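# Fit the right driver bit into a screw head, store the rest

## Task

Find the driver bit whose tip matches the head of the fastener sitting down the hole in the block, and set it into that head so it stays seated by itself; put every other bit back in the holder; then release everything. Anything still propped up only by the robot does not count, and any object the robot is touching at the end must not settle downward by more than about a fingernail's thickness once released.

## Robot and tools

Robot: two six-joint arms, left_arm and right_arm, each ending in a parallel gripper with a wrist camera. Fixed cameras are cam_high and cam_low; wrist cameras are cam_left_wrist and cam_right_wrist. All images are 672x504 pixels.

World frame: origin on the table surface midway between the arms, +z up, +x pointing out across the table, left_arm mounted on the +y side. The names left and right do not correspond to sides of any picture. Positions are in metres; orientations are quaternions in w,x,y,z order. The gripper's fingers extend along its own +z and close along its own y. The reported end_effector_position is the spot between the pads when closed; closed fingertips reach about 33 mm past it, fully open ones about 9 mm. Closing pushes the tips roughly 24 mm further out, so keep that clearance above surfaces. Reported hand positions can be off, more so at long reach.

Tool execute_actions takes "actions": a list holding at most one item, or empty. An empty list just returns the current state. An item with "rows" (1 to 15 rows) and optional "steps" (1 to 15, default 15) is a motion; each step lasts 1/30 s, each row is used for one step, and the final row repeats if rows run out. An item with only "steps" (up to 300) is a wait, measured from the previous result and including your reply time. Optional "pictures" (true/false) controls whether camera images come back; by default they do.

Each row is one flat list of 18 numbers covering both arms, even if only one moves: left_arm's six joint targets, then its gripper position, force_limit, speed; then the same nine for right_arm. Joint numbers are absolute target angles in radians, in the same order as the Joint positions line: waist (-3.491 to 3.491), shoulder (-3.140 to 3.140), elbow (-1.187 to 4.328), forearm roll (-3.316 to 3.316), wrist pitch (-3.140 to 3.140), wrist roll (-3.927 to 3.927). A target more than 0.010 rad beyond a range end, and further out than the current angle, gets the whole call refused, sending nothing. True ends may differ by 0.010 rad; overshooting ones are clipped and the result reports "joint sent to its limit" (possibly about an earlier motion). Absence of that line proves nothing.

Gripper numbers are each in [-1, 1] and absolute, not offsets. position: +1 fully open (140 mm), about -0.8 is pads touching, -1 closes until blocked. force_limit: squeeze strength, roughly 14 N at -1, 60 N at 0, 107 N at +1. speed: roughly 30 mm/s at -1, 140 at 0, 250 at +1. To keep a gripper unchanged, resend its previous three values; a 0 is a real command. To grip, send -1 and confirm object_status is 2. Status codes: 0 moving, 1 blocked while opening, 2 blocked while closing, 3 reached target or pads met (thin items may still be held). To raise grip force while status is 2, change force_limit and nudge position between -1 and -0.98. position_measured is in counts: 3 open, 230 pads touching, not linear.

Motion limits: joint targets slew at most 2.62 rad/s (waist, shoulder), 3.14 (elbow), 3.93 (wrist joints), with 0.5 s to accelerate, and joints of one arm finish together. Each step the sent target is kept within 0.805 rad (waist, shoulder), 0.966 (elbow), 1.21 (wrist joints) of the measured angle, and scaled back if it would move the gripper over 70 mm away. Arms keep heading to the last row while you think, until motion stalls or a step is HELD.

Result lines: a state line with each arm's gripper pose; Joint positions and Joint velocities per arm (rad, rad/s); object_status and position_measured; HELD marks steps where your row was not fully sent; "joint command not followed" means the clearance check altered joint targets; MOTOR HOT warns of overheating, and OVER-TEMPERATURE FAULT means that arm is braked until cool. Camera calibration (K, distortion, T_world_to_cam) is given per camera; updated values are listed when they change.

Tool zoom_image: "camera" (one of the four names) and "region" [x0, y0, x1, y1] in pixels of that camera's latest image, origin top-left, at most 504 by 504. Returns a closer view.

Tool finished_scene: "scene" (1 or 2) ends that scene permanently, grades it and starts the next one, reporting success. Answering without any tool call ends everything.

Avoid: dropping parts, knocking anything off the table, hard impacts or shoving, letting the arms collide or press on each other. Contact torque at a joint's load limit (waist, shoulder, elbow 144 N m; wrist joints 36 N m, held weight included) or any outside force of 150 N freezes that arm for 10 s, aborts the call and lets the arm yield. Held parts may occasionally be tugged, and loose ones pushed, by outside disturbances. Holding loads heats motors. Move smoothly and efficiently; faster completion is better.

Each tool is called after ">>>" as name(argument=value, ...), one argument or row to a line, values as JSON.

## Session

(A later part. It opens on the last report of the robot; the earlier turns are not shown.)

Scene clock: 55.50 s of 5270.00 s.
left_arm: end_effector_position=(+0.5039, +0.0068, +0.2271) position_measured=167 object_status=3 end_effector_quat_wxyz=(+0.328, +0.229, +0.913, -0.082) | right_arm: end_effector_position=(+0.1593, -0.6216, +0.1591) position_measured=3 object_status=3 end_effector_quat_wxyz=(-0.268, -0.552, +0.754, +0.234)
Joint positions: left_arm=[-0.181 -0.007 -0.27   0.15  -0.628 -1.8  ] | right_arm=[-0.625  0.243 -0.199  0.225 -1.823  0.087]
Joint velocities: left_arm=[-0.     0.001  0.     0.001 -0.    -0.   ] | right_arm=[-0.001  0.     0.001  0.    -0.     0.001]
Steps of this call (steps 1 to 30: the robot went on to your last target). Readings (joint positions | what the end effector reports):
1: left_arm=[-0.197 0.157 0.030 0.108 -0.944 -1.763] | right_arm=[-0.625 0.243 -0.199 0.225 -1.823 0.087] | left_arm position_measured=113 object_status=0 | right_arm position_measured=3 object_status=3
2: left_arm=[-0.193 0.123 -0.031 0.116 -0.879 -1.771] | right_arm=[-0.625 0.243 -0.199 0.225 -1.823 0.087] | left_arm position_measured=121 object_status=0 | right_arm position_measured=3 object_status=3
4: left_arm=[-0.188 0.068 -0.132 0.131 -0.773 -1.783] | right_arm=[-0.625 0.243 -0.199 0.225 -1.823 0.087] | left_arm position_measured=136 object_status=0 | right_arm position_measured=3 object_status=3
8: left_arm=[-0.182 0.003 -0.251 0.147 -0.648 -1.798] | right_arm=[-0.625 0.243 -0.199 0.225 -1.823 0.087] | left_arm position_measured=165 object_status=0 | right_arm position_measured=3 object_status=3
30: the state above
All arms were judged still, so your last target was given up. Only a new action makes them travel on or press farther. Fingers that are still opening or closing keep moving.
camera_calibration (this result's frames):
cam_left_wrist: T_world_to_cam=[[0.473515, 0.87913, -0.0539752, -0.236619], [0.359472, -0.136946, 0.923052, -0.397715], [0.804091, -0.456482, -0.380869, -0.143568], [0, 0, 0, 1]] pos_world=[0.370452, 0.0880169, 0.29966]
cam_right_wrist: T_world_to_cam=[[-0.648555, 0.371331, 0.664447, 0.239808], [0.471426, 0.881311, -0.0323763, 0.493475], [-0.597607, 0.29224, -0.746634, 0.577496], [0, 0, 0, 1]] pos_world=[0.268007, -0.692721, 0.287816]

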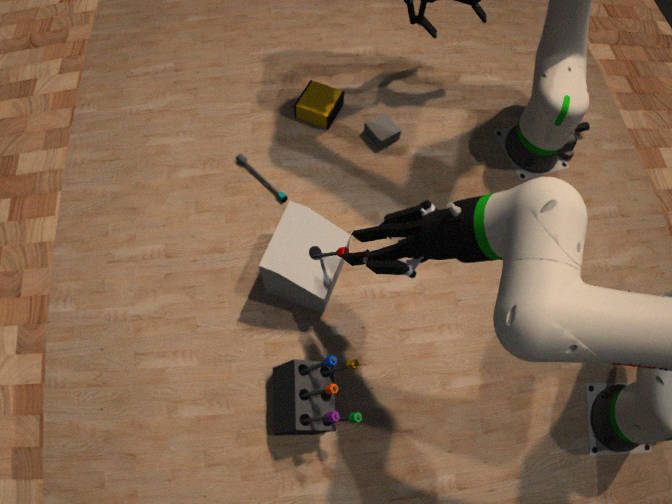

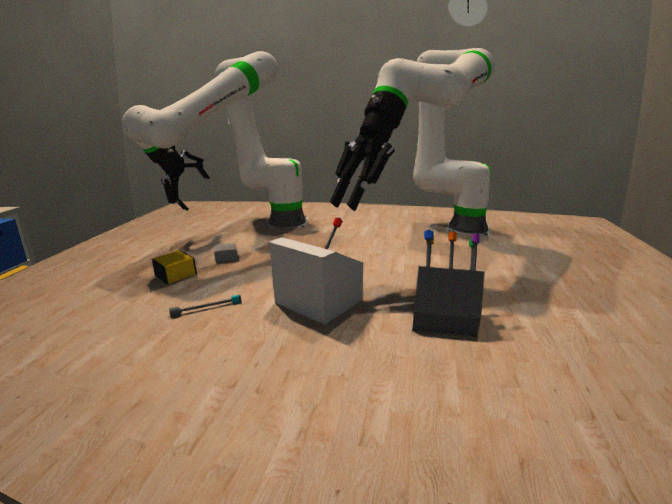

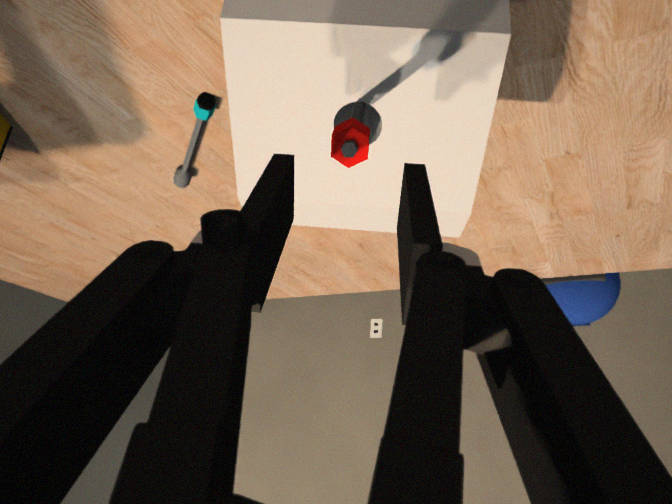

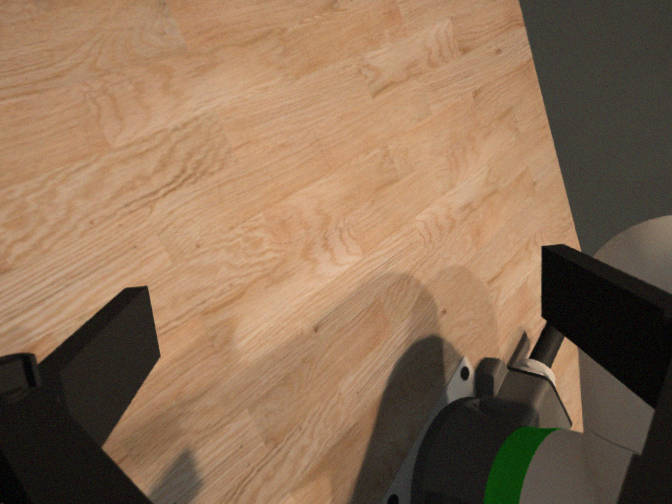

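>>> execute_actions(
  actions=[
    {"rows":[[-0.1901,0.1295,-0.2802,0.19,-0.4811,-1.85,-0.3,0,0,-0.625,0.243,-0.199,0.225,-1.823,0.087,1,0,0]]},
  ],
)

Scene clock: 57.00 s of 5270.00 s.
left_arm: end_effector_position=(+0.5385, -0.0117, +0.1684) position_measured=167 object_status=3 end_effector_quat_wxyz=(+0.329, +0.235, +0.911, -0.083) | right_arm: end_effector_position=(+0.1593, -0.6216, +0.1591) position_measured=3 object_status=3 end_effector_quat_wxyz=(-0.268, -0.552, +0.754, +0.234)
Joint positions: left_arm=[-0.19   0.129 -0.28   0.19  -0.481 -1.85 ] | right_arm=[-0.625  0.243 -0.199  0.225 -1.823  0.087]
Joint velocities: left_arm=[-0.     0.001 -0.     0.001 -0.001 -0.   ] | right_arm=[-0.    -0.    -0.002  0.     0.    -0.   ]
Steps of this call (steps 1 to 30: nothing new was sent; steps 31 to 45: all 15 steps of this action). Readings (joint positions | what the end effector reports):
31: left_arm=[-0.181 -0.007 -0.270 0.150 -0.628 -1.800] | right_arm=[-0.625 0.243 -0.199 0.225 -1.823 0.087] | left_arm position_measured=167 object_status=3 | right_arm position_measured=3 object_status=3
32: left_arm=[-0.181 -0.004 -0.270 0.151 -0.624 -1.801] | right_arm=[-0.625 0.243 -0.199 0.225 -1.823 0.087] | left_arm position_measured=167 object_status=3 | right_arm position_measured=3 object_status=3
34: left_arm=[-0.182 0.020 -0.272 0.158 -0.599 -1.810] | right_arm=[-0.625 0.243 -0.199 0.225 -1.823 0.087] | left_arm position_measured=167 object_status=3 | right_arm position_measured=3 object_status=3
38: left_arm=[-0.189 0.108 -0.279 0.184 -0.504 -1.842] | right_arm=[-0.625 0.243 -0.199 0.225 -1.823 0.087] | left_arm position_measured=167 object_status=3 | right_arm position_measured=3 object_status=3
45: the state above
camera_calibration (this result's frames):
cam_left_wrist: T_world_to_cam=[[0.483606, 0.873764, -0.0515943, -0.245786], [0.355137, -0.142001, 0.923966, -0.356433], [0.800002, -0.465159, -0.378978, -0.200417], [0, 0, 0, 1]] pos_world=[0.40578, 0.0709197, 0.240697]
cam_right_wrist: T_world_to_cam=[[-0.648555, 0.371331, 0.664447, 0.239808], [0.471426, 0.881311, -0.0323762, 0.493475], [-0.597607, 0.29224, -0.746634, 0.577496], [0, 0, 0, 1]] pos_world=[0.268007, -0.692721, 0.287816]

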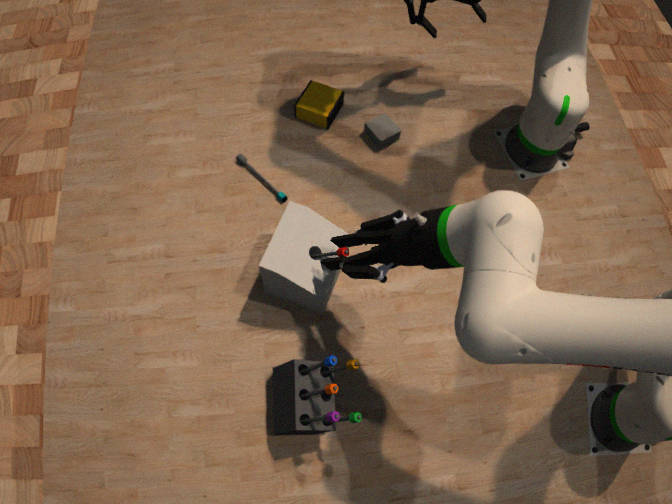

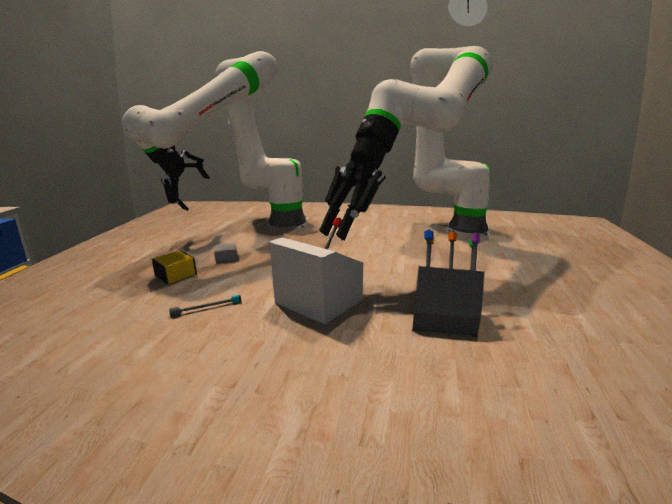

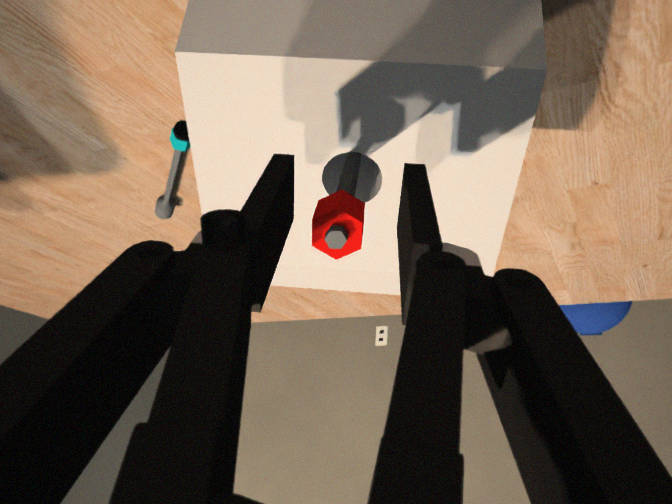

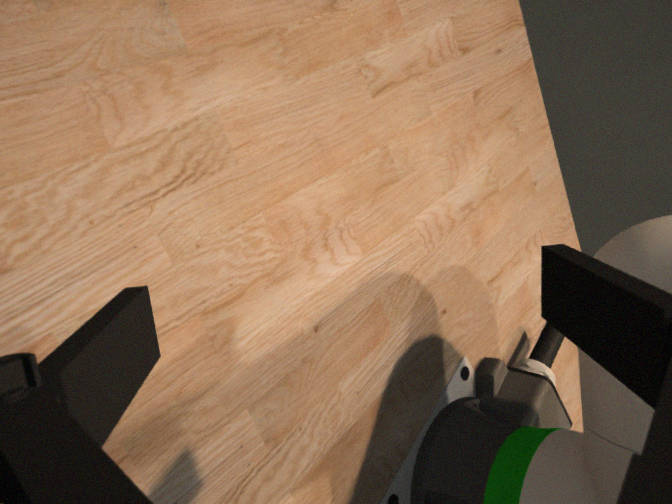

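>>> execute_actions(
  actions=[
    {"rows":[[-0.192,0.1295,-0.2802,0.19,-0.4811,-1.85,-1,-0.3,-0.5,-0.625,0.243,-0.199,0.225,-1.823,0.087,1,0,0]]},
  ],
  pictures=false,
)

>>> execute_actions(
  actions=[
    {"rows":[[-0.2065,0.2494,0.0174,0.07,-0.8152,-1.71,-1,-0.3,-0.5,-0.625,0.243,-0.199,0.225,-1.823,0.087,1,0,0]]},
  ],
  pictures=false,
)

>>> execute_actions(
  actions=[
    {"steps":10},
  ],
)

>>> execute_actions(
  actions=[
    {"rows":[[-0.2082,0.2656,0.0164,0.07,-0.798,-1.71,-1,-0.3,-0.5,-0.625,0.243,-0.199,0.225,-1.823,0.087,1,0,0]]},
  ],
)

Scene clock: 59.10 s of 5270.00 s.
left_arm: end_effector_position=(+0.5378, -0.0128, +0.1683) position_measured=209 object_status=0 end_effector_quat_wxyz=(+0.329, +0.236, +0.911, -0.084) | right_arm: end_effector_position=(+0.1593, -0.6216, +0.1591) position_measured=3 object_status=3 end_effector_quat_wxyz=(-0.268, -0.552, +0.754, +0.234)
Joint positions: left_arm=[-0.192  0.13  -0.28   0.19  -0.481 -1.85 ] | right_arm=[-0.625  0.243 -0.199  0.225 -1.823  0.087]
Joint velocities: left_arm=[-0.    -0.     0.    -0.    -0.001  0.   ] | right_arm=[ 0.    -0.     0.     0.     0.001  0.001]
Steps of this call (steps 1 to 15: the robot went on to your last target; steps 16 to 48: nothing new was sent; steps 49 to 63: all 15 steps of this action). Readings (joint positions | what the end effector reports):
49: left_arm=[-0.190 0.130 -0.280 0.190 -0.481 -1.850] | right_arm=[-0.625 0.243 -0.199 0.225 -1.823 0.087] | left_arm position_measured=167 object_status=0 | right_arm position_measured=3 object_status=3
50: left_arm=[-0.191 0.130 -0.280 0.190 -0.481 -1.850] | right_arm=[-0.625 0.243 -0.199 0.225 -1.823 0.087] | left_arm position_measured=170 object_status=0 | right_arm position_measured=3 object_status=3
52: left_arm=[-0.192 0.130 -0.280 0.190 -0.481 -1.850] | right_arm=[-0.625 0.243 -0.199 0.225 -1.823 0.087] | left_arm position_measured=179 object_status=0 | right_arm position_measured=3 object_status=3
56: left_arm=[-0.192 0.130 -0.280 0.190 -0.481 -1.850] | right_arm=[-0.625 0.243 -0.199 0.225 -1.823 0.087] | left_arm position_measured=197 object_status=0 | right_arm position_measured=3 object_status=3
63: the state above

Scene clock: 59.60 s of 5270.00 s.
left_arm: end_effector_position=(+0.5525, -0.0175, +0.1841) position_measured=209 object_status=2 end_effector_quat_wxyz=(+0.253, +0.231, +0.937, -0.062) | right_arm: end_effector_position=(+0.1593, -0.6216, +0.1591) position_measured=3 object_status=3 end_effector_quat_wxyz=(-0.268, -0.552, +0.754, +0.234)
Joint positions: left_arm=[-0.207  0.249  0.017  0.07  -0.815 -1.71 ] | right_arm=[-0.625  0.243 -0.199  0.225 -1.823  0.087]
Joint velocities: left_arm=[-0.     0.001  0.003 -0.005 -0.007  0.004] | right_arm=[ 0.001  0.     0.002  0.001 -0.    -0.   ]
Steps of this call (steps 1 to 15: all 15 steps of this action). Readings (joint positions | what the end effector reports):
1: left_arm=[-0.192 0.130 -0.280 0.190 -0.481 -1.850] | right_arm=[-0.625 0.243 -0.199 0.225 -1.823 0.087] | left_arm position_measured=209 object_status=2 | right_arm position_measured=3 object_status=3
2: left_arm=[-0.192 0.131 -0.276 0.188 -0.486 -1.849] | right_arm=[-0.625 0.243 -0.199 0.225 -1.823 0.087] | left_arm position_measured=209 object_status=2 | right_arm position_measured=3 object_status=3
4: left_arm=[-0.194 0.142 -0.247 0.177 -0.518 -1.835] | right_arm=[-0.625 0.243 -0.199 0.225 -1.823 0.087] | left_arm position_measured=209 object_status=2 | right_arm position_measured=3 object_status=3
8: left_arm=[-0.200 0.198 -0.110 0.121 -0.672 -1.770] | right_arm=[-0.625 0.243 -0.199 0.225 -1.823 0.087] | left_arm position_measured=209 object_status=2 | right_arm position_measured=3 object_status=3
15: the state above

Scene clock: 59.93 s of 5270.00 s.
left_arm: end_effector_position=(+0.5525, -0.0175, +0.1841) position_measured=209 object_status=2 end_effector_quat_wxyz=(+0.253, +0.231, +0.937, -0.062) | right_arm: end_effector_position=(+0.1593, -0.6216, +0.1591) position_measured=3 object_status=3 end_effector_quat_wxyz=(-0.268, -0.552, +0.754, +0.234)
Joint positions: left_arm=[-0.207  0.249  0.017  0.07  -0.815 -1.71 ] | right_arm=[-0.625  0.243 -0.199  0.225 -1.823  0.087]
Joint velocities: left_arm=[-0.    -0.001 -0.    -0.002 -0.001 -0.   ] | right_arm=[ 0.     0.     0.001  0.    -0.     0.   ]
Steps of this call (steps 1 to 10: the robot went on to your last target). Readings (joint positions | what the end effector reports):
1: left_arm=[-0.207 0.249 0.017 0.070 -0.815 -1.710] | right_arm=[-0.625 0.243 -0.199 0.225 -1.823 0.087] | left_arm position_measured=209 object_status=2 | right_arm position_measured=3 object_status=3
2: left_arm=[-0.207 0.249 0.017 0.070 -0.815 -1.710] | right_arm=[-0.625 0.243 -0.199 0.225 -1.823 0.087] | left_arm position_measured=209 object_status=2 | right_arm position_measured=3 object_status=3
4: left_arm=[-0.207 0.249 0.017 0.070 -0.815 -1.710] | right_arm=[-0.625 0.243 -0.199 0.225 -1.823 0.087] | left_arm position_measured=209 object_status=2 | right_arm position_measured=3 object_status=3
8: left_arm=[-0.207 0.249 0.017 0.070 -0.815 -1.710] | right_arm=[-0.625 0.243 -0.199 0.225 -1.823 0.087] | left_arm position_measured=209 object_status=2 | right_arm position_measured=3 object_status=3
10: the state above
camera_calibration (this result's frames):
cam_left_wrist: T_world_to_cam=[[0.458206, 0.887315, -0.0521382, -0.232283], [0.488226, -0.202234, 0.848962, -0.437569], [0.742753, -0.414455, -0.525876, -0.148792], [0, 0, 0, 1]] pos_world=[0.430582, 0.0559496, 0.281122]
cam_right_wrist: T_world_to_cam=[[-0.648555, 0.371331, 0.664447, 0.239807], [0.471426, 0.881311, -0.0323762, 0.493475], [-0.597607, 0.29224, -0.746633, 0.577496], [0, 0, 0, 1]] pos_world=[0.268007, -0.692721, 0.287816]

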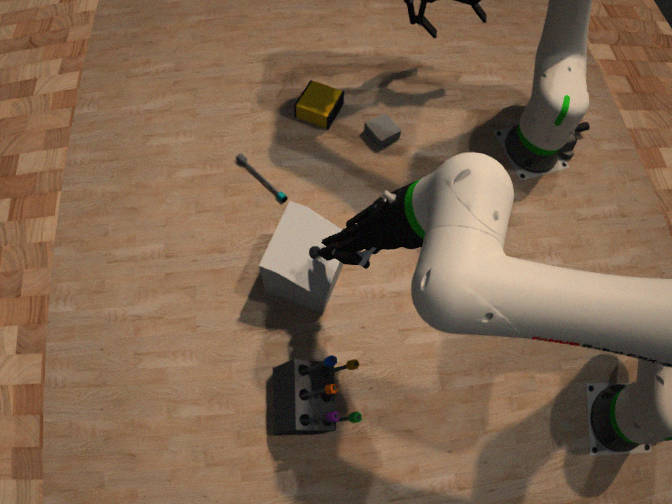

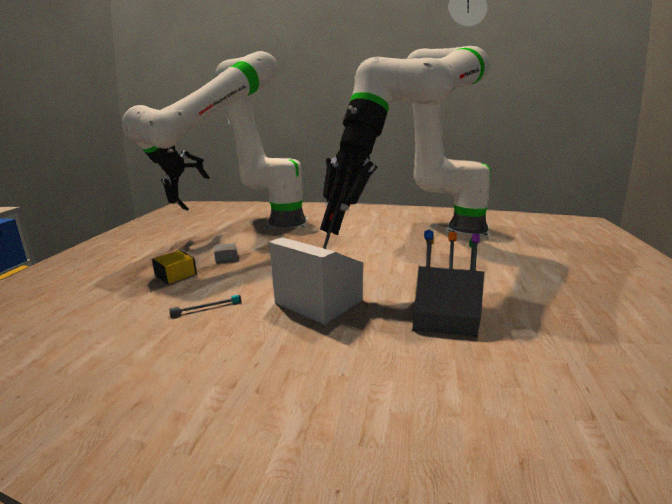

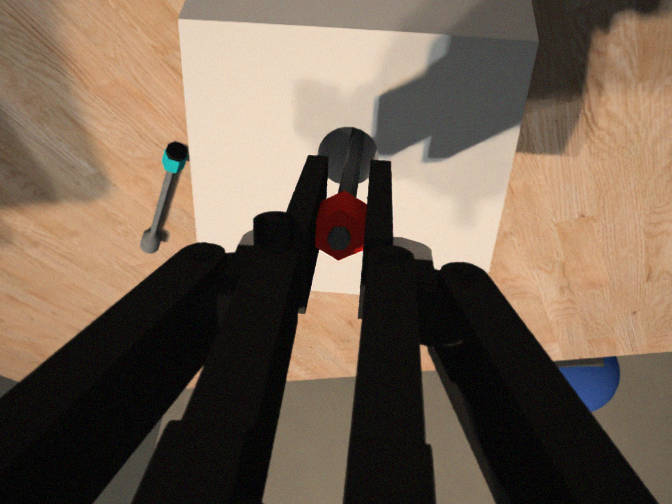

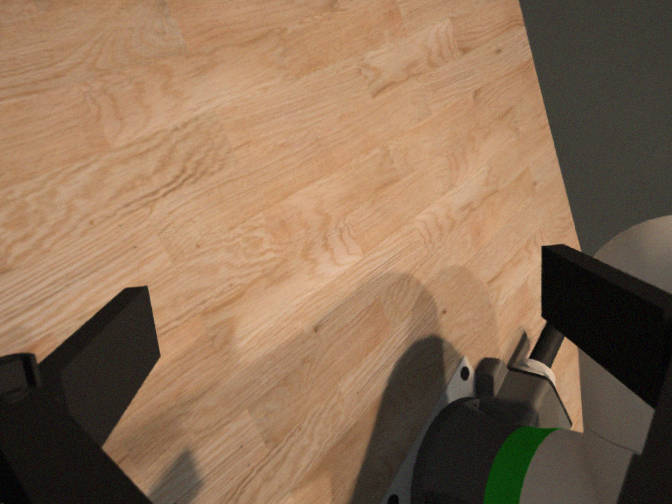

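Scene clock: 60.43 s of 5270.00 s.
left_arm: end_effector_position=(+0.5565, -0.0200, +0.1753) position_measured=209 object_status=2 end_effector_quat_wxyz=(+0.253, +0.232, +0.937, -0.061) | right_arm: end_effector_position=(+0.1593, -0.6216, +0.1591) position_measured=3 object_status=3 end_effector_quat_wxyz=(-0.268, -0.552, +0.754, +0.234)
Joint positions: left_arm=[-0.208  0.266  0.016  0.07  -0.798 -1.71 ] | right_arm=[-0.625  0.243 -0.199  0.225 -1.823  0.087]
Joint velocities: left_arm=[ 0.    -0.    -0.001  0.001 -0.    -0.   ] | right_arm=[-0.001  0.    -0.     0.     0.001 -0.001]
Steps of this call (steps 1 to 15: all 15 steps of this action). Readings (joint positions | what the end effector reports):
1: left_arm=[-0.207 0.250 0.017 0.070 -0.815 -1.710] | right_arm=[-0.625 0.243 -0.199 0.225 -1.823 0.087] | left_arm position_measured=209 object_status=2 | right_arm position_measured=3 object_status=3
2: left_arm=[-0.207 0.253 0.017 0.070 -0.812 -1.710] | right_arm=[-0.625 0.243 -0.199 0.225 -1.823 0.087] | left_arm position_measured=209 object_status=2 | right_arm position_measured=3 object_status=3
4: left_arm=[-0.208 0.263 0.017 0.070 -0.800 -1.710] | right_arm=[-0.625 0.243 -0.199 0.225 -1.823 0.087] | left_arm position_measured=209 object_status=2 | right_arm position_measured=3 object_status=3
8: left_arm=[-0.208 0.265 0.017 0.070 -0.798 -1.710] | right_arm=[-0.625 0.243 -0.199 0.225 -1.823 0.087] | left_arm position_measured=209 object_status=2 | right_arm position_measured=3 object_status=3
15: the state above
camera_calibration (this result's frames):
cam_left_wrist: T_world_to_cam=[[0.458664, 0.887096, -0.0518404, -0.232624], [0.487927, -0.202661, 0.849032, -0.432348], [0.742667, -0.414715, -0.525792, -0.157421], [0, 0, 0, 1]] pos_world=[0.434562, 0.0534553, 0.272248]
cam_right_wrist: T_world_to_cam=[[-0.648555, 0.371331, 0.664447, 0.239808], [0.471426, 0.881311, -0.0323764, 0.493475], [-0.597607, 0.29224, -0.746634, 0.577496], [0, 0, 0, 1]] pos_world=[0.268007, -0.692721, 0.287816]

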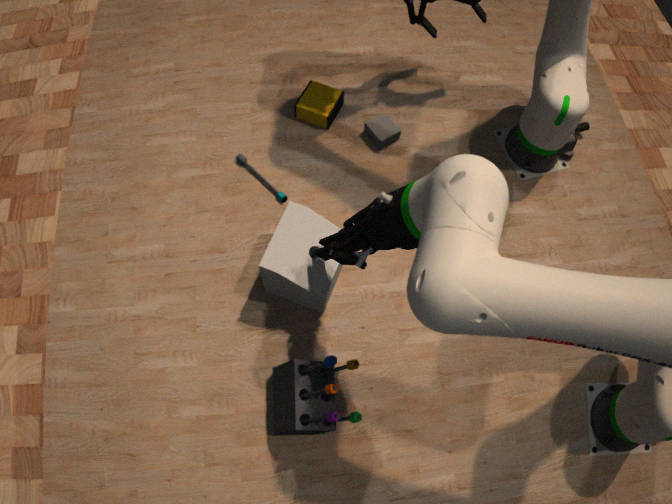

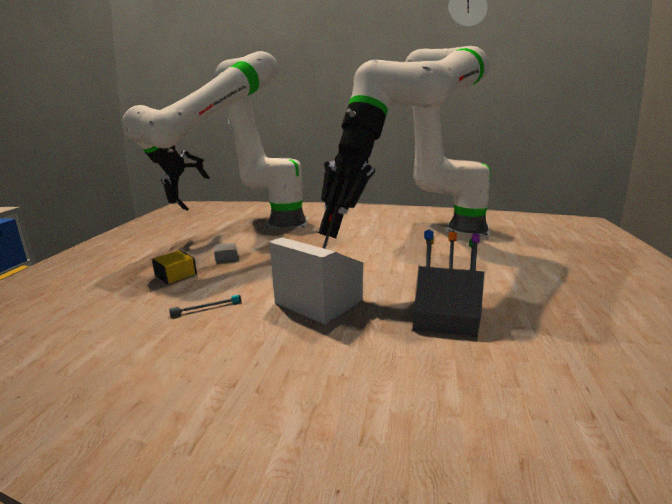

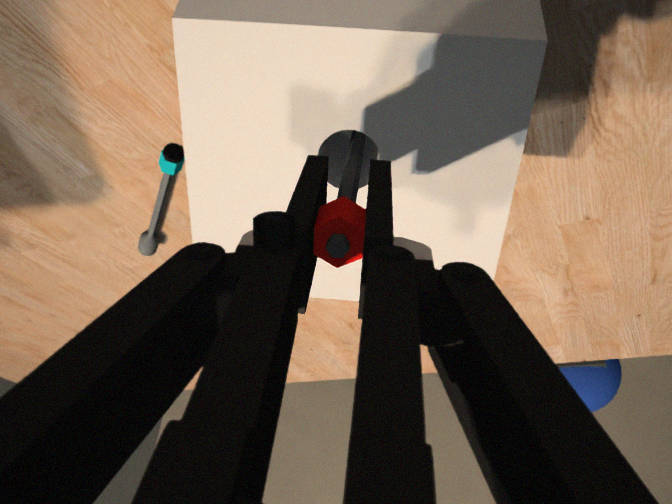

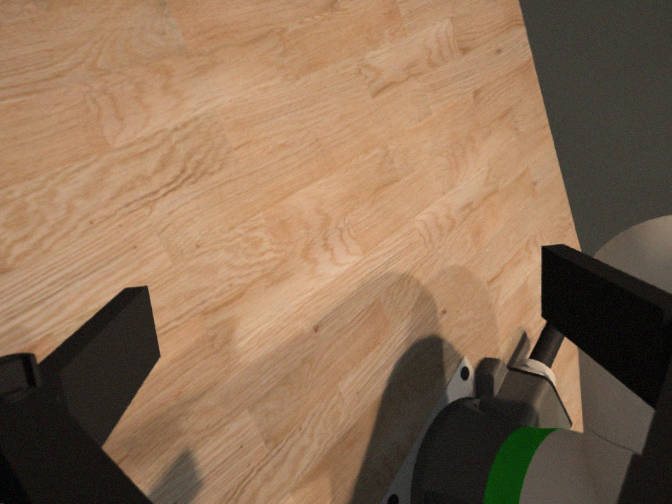

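>>> execute_actions(
  actions=[
    {"rows":[[-0.2074,0.2575,0.0169,0.07,-0.8066,-1.71,-1,-0.3,-0.5,-0.625,0.243,-0.199,0.225,-1.823,0.087,1,0,0]],"steps":8},
  ],
  pictures=false,
)

>>> execute_actions(
  actions=[
    {"rows":[[-0.2014,0.2555,0.0085,0.094,-0.8002,-1.732,-1,-0.3,-0.5,-0.625,0.243,-0.199,0.225,-1.823,0.087,1,0,0]],"steps":12},
  ],
)

Scene clock: 61.67 s of 5270.00 s.
left_arm: end_effector_position=(+0.5544, -0.0187, +0.1793) position_measured=209 object_status=2 end_effector_quat_wxyz=(+0.253, +0.232, +0.937, -0.061) | right_arm: end_effector_position=(+0.1593, -0.6216, +0.1591) position_measured=3 object_status=3 end_effector_quat_wxyz=(-0.268, -0.552, +0.754, +0.234)
Joint positions: left_arm=[-0.207  0.258  0.017  0.07  -0.807 -1.71 ] | right_arm=[-0.625  0.243 -0.199  0.225 -1.823  0.087]
Joint velocities: left_arm=[ 0.    -0.005  0.004 -0.001 -0.     0.   ] | right_arm=[ 0.001  0.    -0.     0.    -0.    -0.001]
Steps of this call (steps 1 to 15: the robot went on to your last target; steps 16 to 29: nothing new was sent; steps 30 to 37: all 8 steps of this action). Readings (joint positions | what the end effector reports):
30: left_arm=[-0.208 0.265 0.016 0.070 -0.798 -1.710] | right_arm=[-0.625 0.243 -0.199 0.225 -1.823 0.087] | left_arm position_measured=209 object_status=2 | right_arm position_measured=3 object_status=3
31: left_arm=[-0.208 0.263 0.016 0.070 -0.801 -1.710] | right_arm=[-0.625 0.243 -0.199 0.225 -1.823 0.087] | left_arm position_measured=209 object_status=2 | right_arm position_measured=3 object_status=3
33: left_arm=[-0.207 0.259 0.016 0.070 -0.806 -1.710] | right_arm=[-0.625 0.243 -0.199 0.225 -1.823 0.087] | left_arm position_measured=209 object_status=2 | right_arm position_measured=3 object_status=3
37: the state above

Scene clock: 62.07 s of 5270.00 s.
left_arm: end_effector_position=(+0.5543, -0.0204, +0.1807) position_measured=209 object_status=2 end_effector_quat_wxyz=(+0.253, +0.233, +0.937, -0.068) | right_arm: end_effector_position=(+0.1593, -0.6216, +0.1591) position_measured=3 object_status=3 end_effector_quat_wxyz=(-0.268, -0.552, +0.754, +0.234)
Joint positions: left_arm=[-0.201  0.256  0.009  0.094 -0.8   -1.732] | right_arm=[-0.625  0.243 -0.199  0.225 -1.823  0.087]
Joint velocities: left_arm=[ 0.     0.    -0.    -0.001  0.    -0.   ] | right_arm=[-0.001  0.    -0.     0.    -0.001  0.001]
Steps of this call (steps 1 to 12: all 12 steps of this action). Readings (joint positions | what the end effector reports):
1: left_arm=[-0.207 0.258 0.017 0.070 -0.807 -1.710] | right_arm=[-0.625 0.243 -0.199 0.225 -1.823 0.087] | left_arm position_measured=209 object_status=2 | right_arm position_measured=3 object_status=3
2: left_arm=[-0.206 0.257 0.015 0.075 -0.805 -1.715] | right_arm=[-0.625 0.243 -0.199 0.225 -1.823 0.087] | left_arm position_measured=209 object_status=2 | right_arm position_measured=3 object_status=3
4: left_arm=[-0.202 0.256 0.010 0.091 -0.801 -1.730] | right_arm=[-0.625 0.243 -0.199 0.225 -1.823 0.087] | left_arm position_measured=209 object_status=2 | right_arm position_measured=3 object_status=3
8: left_arm=[-0.201 0.256 0.009 0.094 -0.800 -1.732] | right_arm=[-0.625 0.243 -0.199 0.225 -1.823 0.087] | left_arm position_measured=209 object_status=2 | right_arm position_measured=3 object_status=3
12: the state above
camera_calibration (this result's frames):
cam_left_wrist: T_world_to_cam=[[0.464206, 0.883417, -0.0639311, -0.232007], [0.489595, -0.195775, 0.849688, -0.436858], [0.738113, -0.42573, -0.523396, -0.151193], [0, 0, 0, 1]] pos_world=[0.43318, 0.0550653, 0.277226]
cam_right_wrist: T_world_to_cam=[[-0.648555, 0.371331, 0.664447, 0.239807], [0.471426, 0.881311, -0.0323763, 0.493475], [-0.597607, 0.29224, -0.746634, 0.577496], [0, 0, 0, 1]] pos_world=[0.268007, -0.692721, 0.287816]

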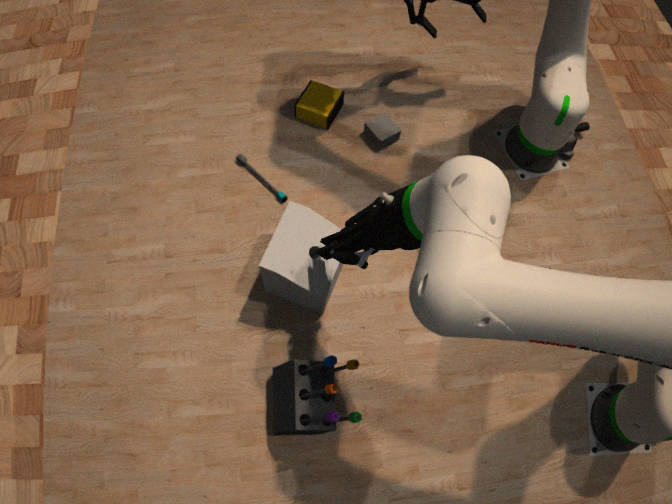

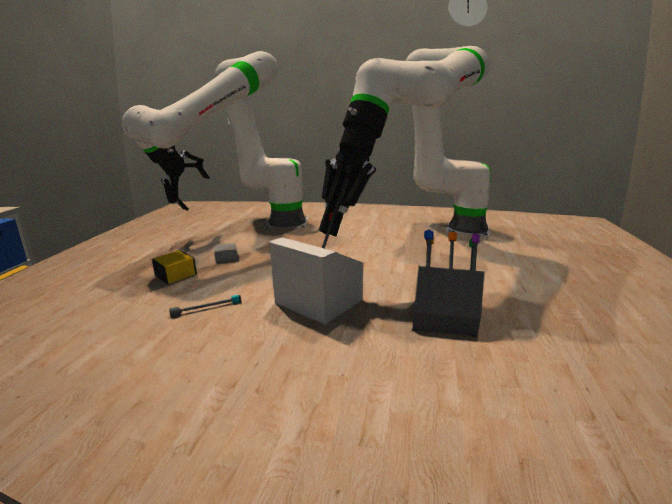

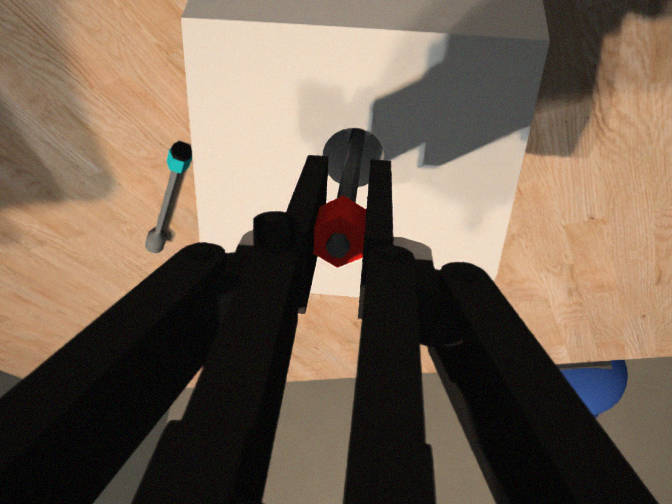

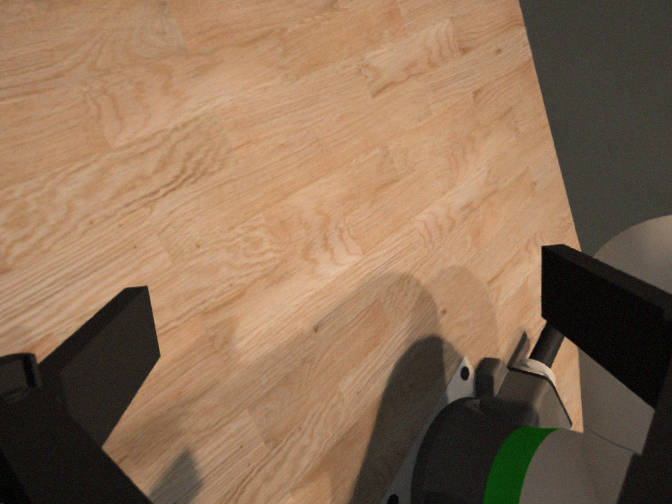

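>>> execute_actions(
  actions=[
    {"rows":[[-0.2034,0.2712,0.0045,0.095,-0.7805,-1.732,-1,-0.3,-0.5,-0.625,0.243,-0.199,0.225,-1.823,0.087,1,0,0]]},
  ],
)

Scene clock: 62.97 s of 5270.00 s.
left_arm: end_effector_position=(+0.5576, -0.0229, +0.1709) position_measured=209 object_status=2 end_effector_quat_wxyz=(+0.253, +0.233, +0.937, -0.068) | right_arm: end_effector_position=(+0.1593, -0.6216, +0.1591) position_measured=3 object_status=3 end_effector_quat_wxyz=(-0.268, -0.552, +0.754, +0.234)
Joint positions: left_arm=[-0.203  0.271  0.004  0.095 -0.78  -1.732] | right_arm=[-0.625  0.243 -0.199  0.225 -1.823  0.087]
Joint velocities: left_arm=[ 0.     0.003  0.001 -0.     0.    -0.   ] | right_arm=[ 0.001 -0.    -0.001 -0.    -0.    -0.001]
Steps of this call (steps 1 to 12: the robot went on to your last target; steps 13 to 27: all 15 steps of this action). Readings (joint positions | what the end effector reports):
13: left_arm=[-0.201 0.256 0.008 0.094 -0.800 -1.732] | right_arm=[-0.625 0.243 -0.199 0.225 -1.823 0.087] | left_arm position_measured=209 object_status=2 | right_arm position_measured=3 object_status=3
14: left_arm=[-0.202 0.259 0.008 0.094 -0.796 -1.732] | right_arm=[-0.625 0.243 -0.199 0.225 -1.823 0.087] | left_arm position_measured=209 object_status=2 | right_arm position_measured=3 object_status=3
16: left_arm=[-0.203 0.270 0.005 0.095 -0.782 -1.732] | right_arm=[-0.625 0.243 -0.199 0.225 -1.823 0.087] | left_arm position_measured=209 object_status=2 | right_arm position_measured=3 object_status=3
20: left_arm=[-0.203 0.271 0.004 0.095 -0.781 -1.732] | right_arm=[-0.625 0.243 -0.199 0.225 -1.823 0.087] | left_arm position_measured=209 object_status=2 | right_arm position_measured=3 object_status=3
27: the state above
camera_calibration (this result's frames):
cam_left_wrist: T_world_to_cam=[[0.464136, 0.883417, -0.064437, -0.231777], [0.489862, -0.195395, 0.849621, -0.430754], [0.737979, -0.425905, -0.523442, -0.159803], [0, 0, 0, 1]] pos_world=[0.436517, 0.0525275, 0.267395]
cam_right_wrist: T_world_to_cam=[[-0.648555, 0.371331, 0.664447, 0.239807], [0.471426, 0.881311, -0.0323762, 0.493475], [-0.597607, 0.29224, -0.746634, 0.577496], [0, 0, 0, 1]] pos_world=[0.268007, -0.692721, 0.287816]

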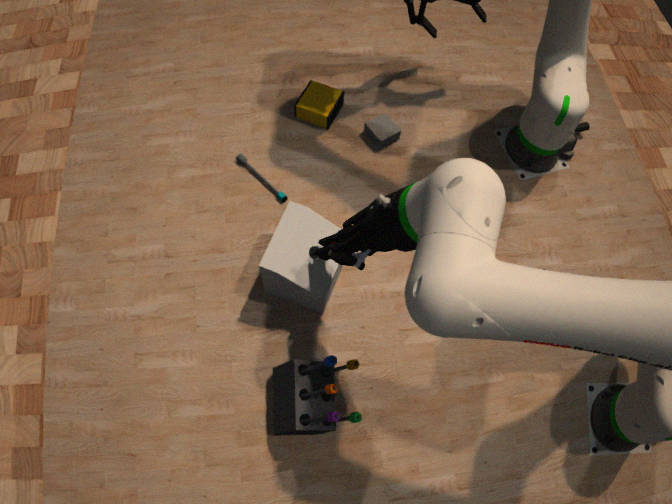

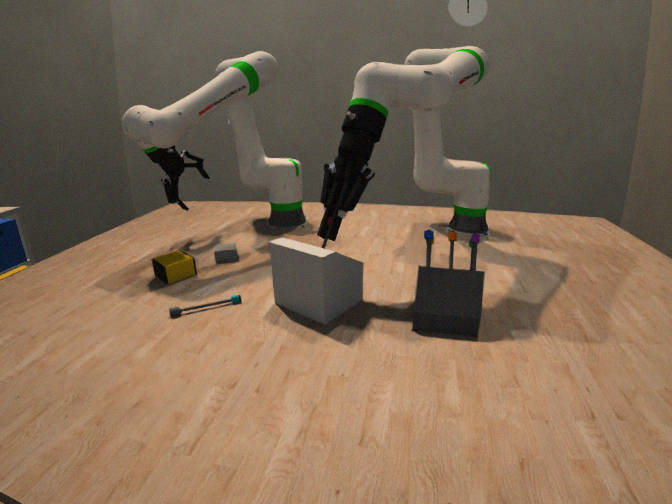

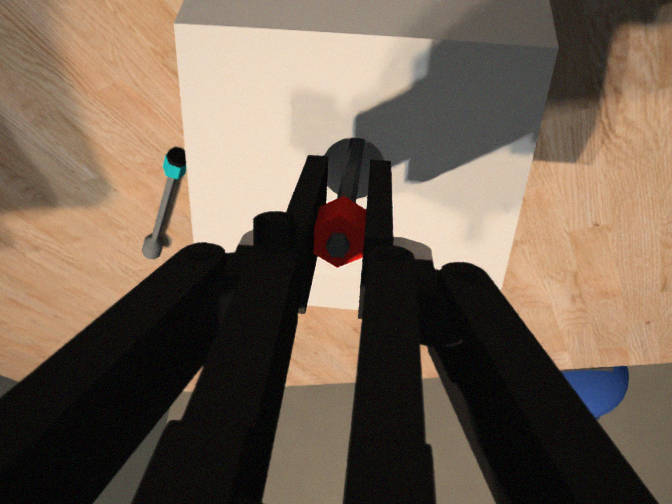

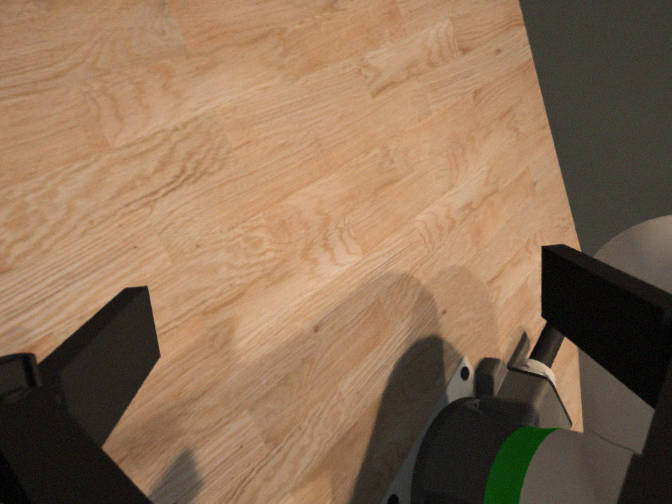

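No slip: entering. 4 mm more, then release.

>>> execute_actions(
  actions=[
    {"rows":[[-0.204,0.2778,0.0043,0.095,-0.7737,-1.732,-1,-0.3,-0.5,-0.625,0.243,-0.199,0.225,-1.823,0.087,1,0,0]],"steps":12},
  ],
)

Scene clock: 63.67 s of 5270.00 s.
left_arm: end_effector_position=(+0.5593, -0.0240, +0.1676) position_measured=209 object_status=2 end_effector_quat_wxyz=(+0.253, +0.233, +0.937, -0.069) | right_arm: end_effector_position=(+0.1593, -0.6216, +0.1591) position_measured=3 object_status=3 end_effector_quat_wxyz=(-0.268, -0.552, +0.754, +0.234)
Joint positions: left_arm=[-0.204  0.278  0.005  0.095 -0.774 -1.732] | right_arm=[-0.625  0.243 -0.199  0.225 -1.823  0.087]
Joint velocities: left_arm=[ 0.     0.001 -0.002 -0.004  0.     0.   ] | right_arm=[-0.    -0.    -0.    -0.    -0.    -0.001]
Steps of this call (steps 1 to 9: the robot went on to your last target; steps 10 to 21: all 12 steps of this action). Readings (joint positions | what the end effector reports):
10: left_arm=[-0.203 0.271 0.004 0.095 -0.780 -1.732] | right_arm=[-0.625 0.243 -0.199 0.225 -1.823 0.087] | left_arm position_measured=209 object_status=2 | right_arm position_measured=3 object_status=3
11: left_arm=[-0.204 0.274 0.004 0.095 -0.778 -1.732] | right_arm=[-0.625 0.243 -0.199 0.225 -1.823 0.087] | left_arm position_measured=209 object_status=2 | right_arm position_measured=3 object_status=3
13: left_arm=[-0.204 0.276 0.005 0.096 -0.774 -1.732] | right_arm=[-0.625 0.243 -0.199 0.225 -1.823 0.087] | left_arm position_measured=209 object_status=2 | right_arm position_measured=3 object_status=3
17: left_arm=[-0.204 0.277 0.005 0.096 -0.774 -1.732] | right_arm=[-0.625 0.243 -0.199 0.225 -1.823 0.087] | left_arm position_measured=209 object_status=2 | right_arm position_measured=3 object_status=3
21: the state above
camera_calibration (this result's frames):
cam_left_wrist: T_world_to_cam=[[0.464105, 0.883435, -0.0644091, -0.231869], [0.489538, -0.195214, 0.849849, -0.428856], [0.738213, -0.42595, -0.523075, -0.163395], [0, 0, 0, 1]] pos_world=[0.438173, 0.0515245, 0.264061]
cam_right_wrist: T_world_to_cam=[[-0.648555, 0.371331, 0.664447, 0.239808], [0.471426, 0.881311, -0.0323763, 0.493475], [-0.597607, 0.29224, -0.746634, 0.577496], [0, 0, 0, 1]] pos_world=[0.268007, -0.692721, 0.287816]

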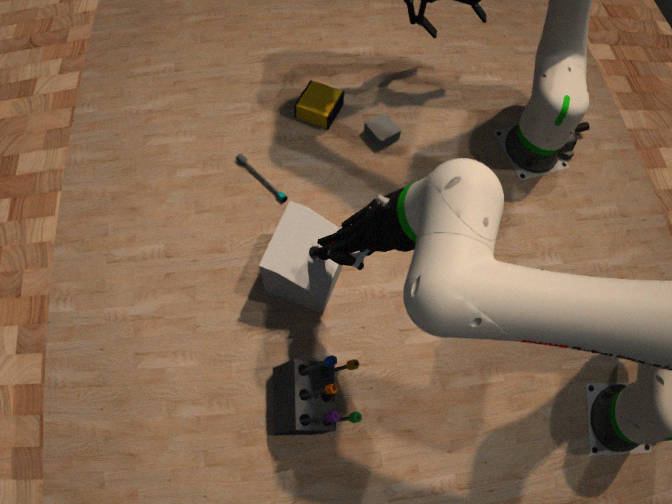

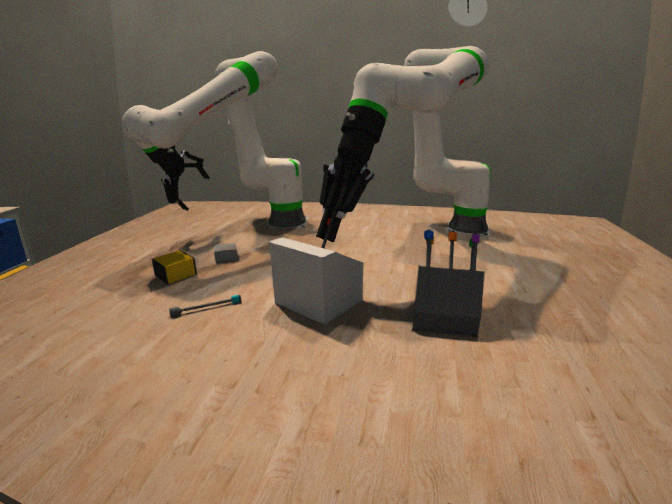

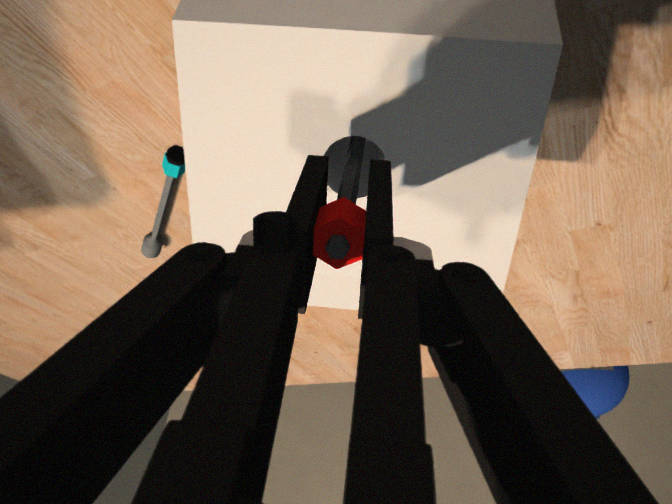

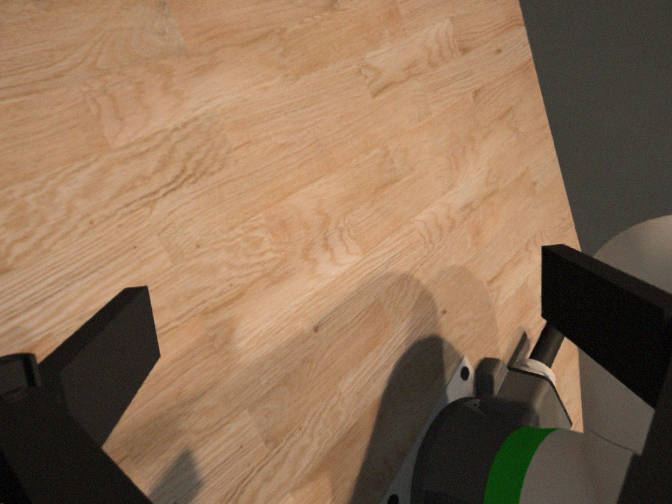

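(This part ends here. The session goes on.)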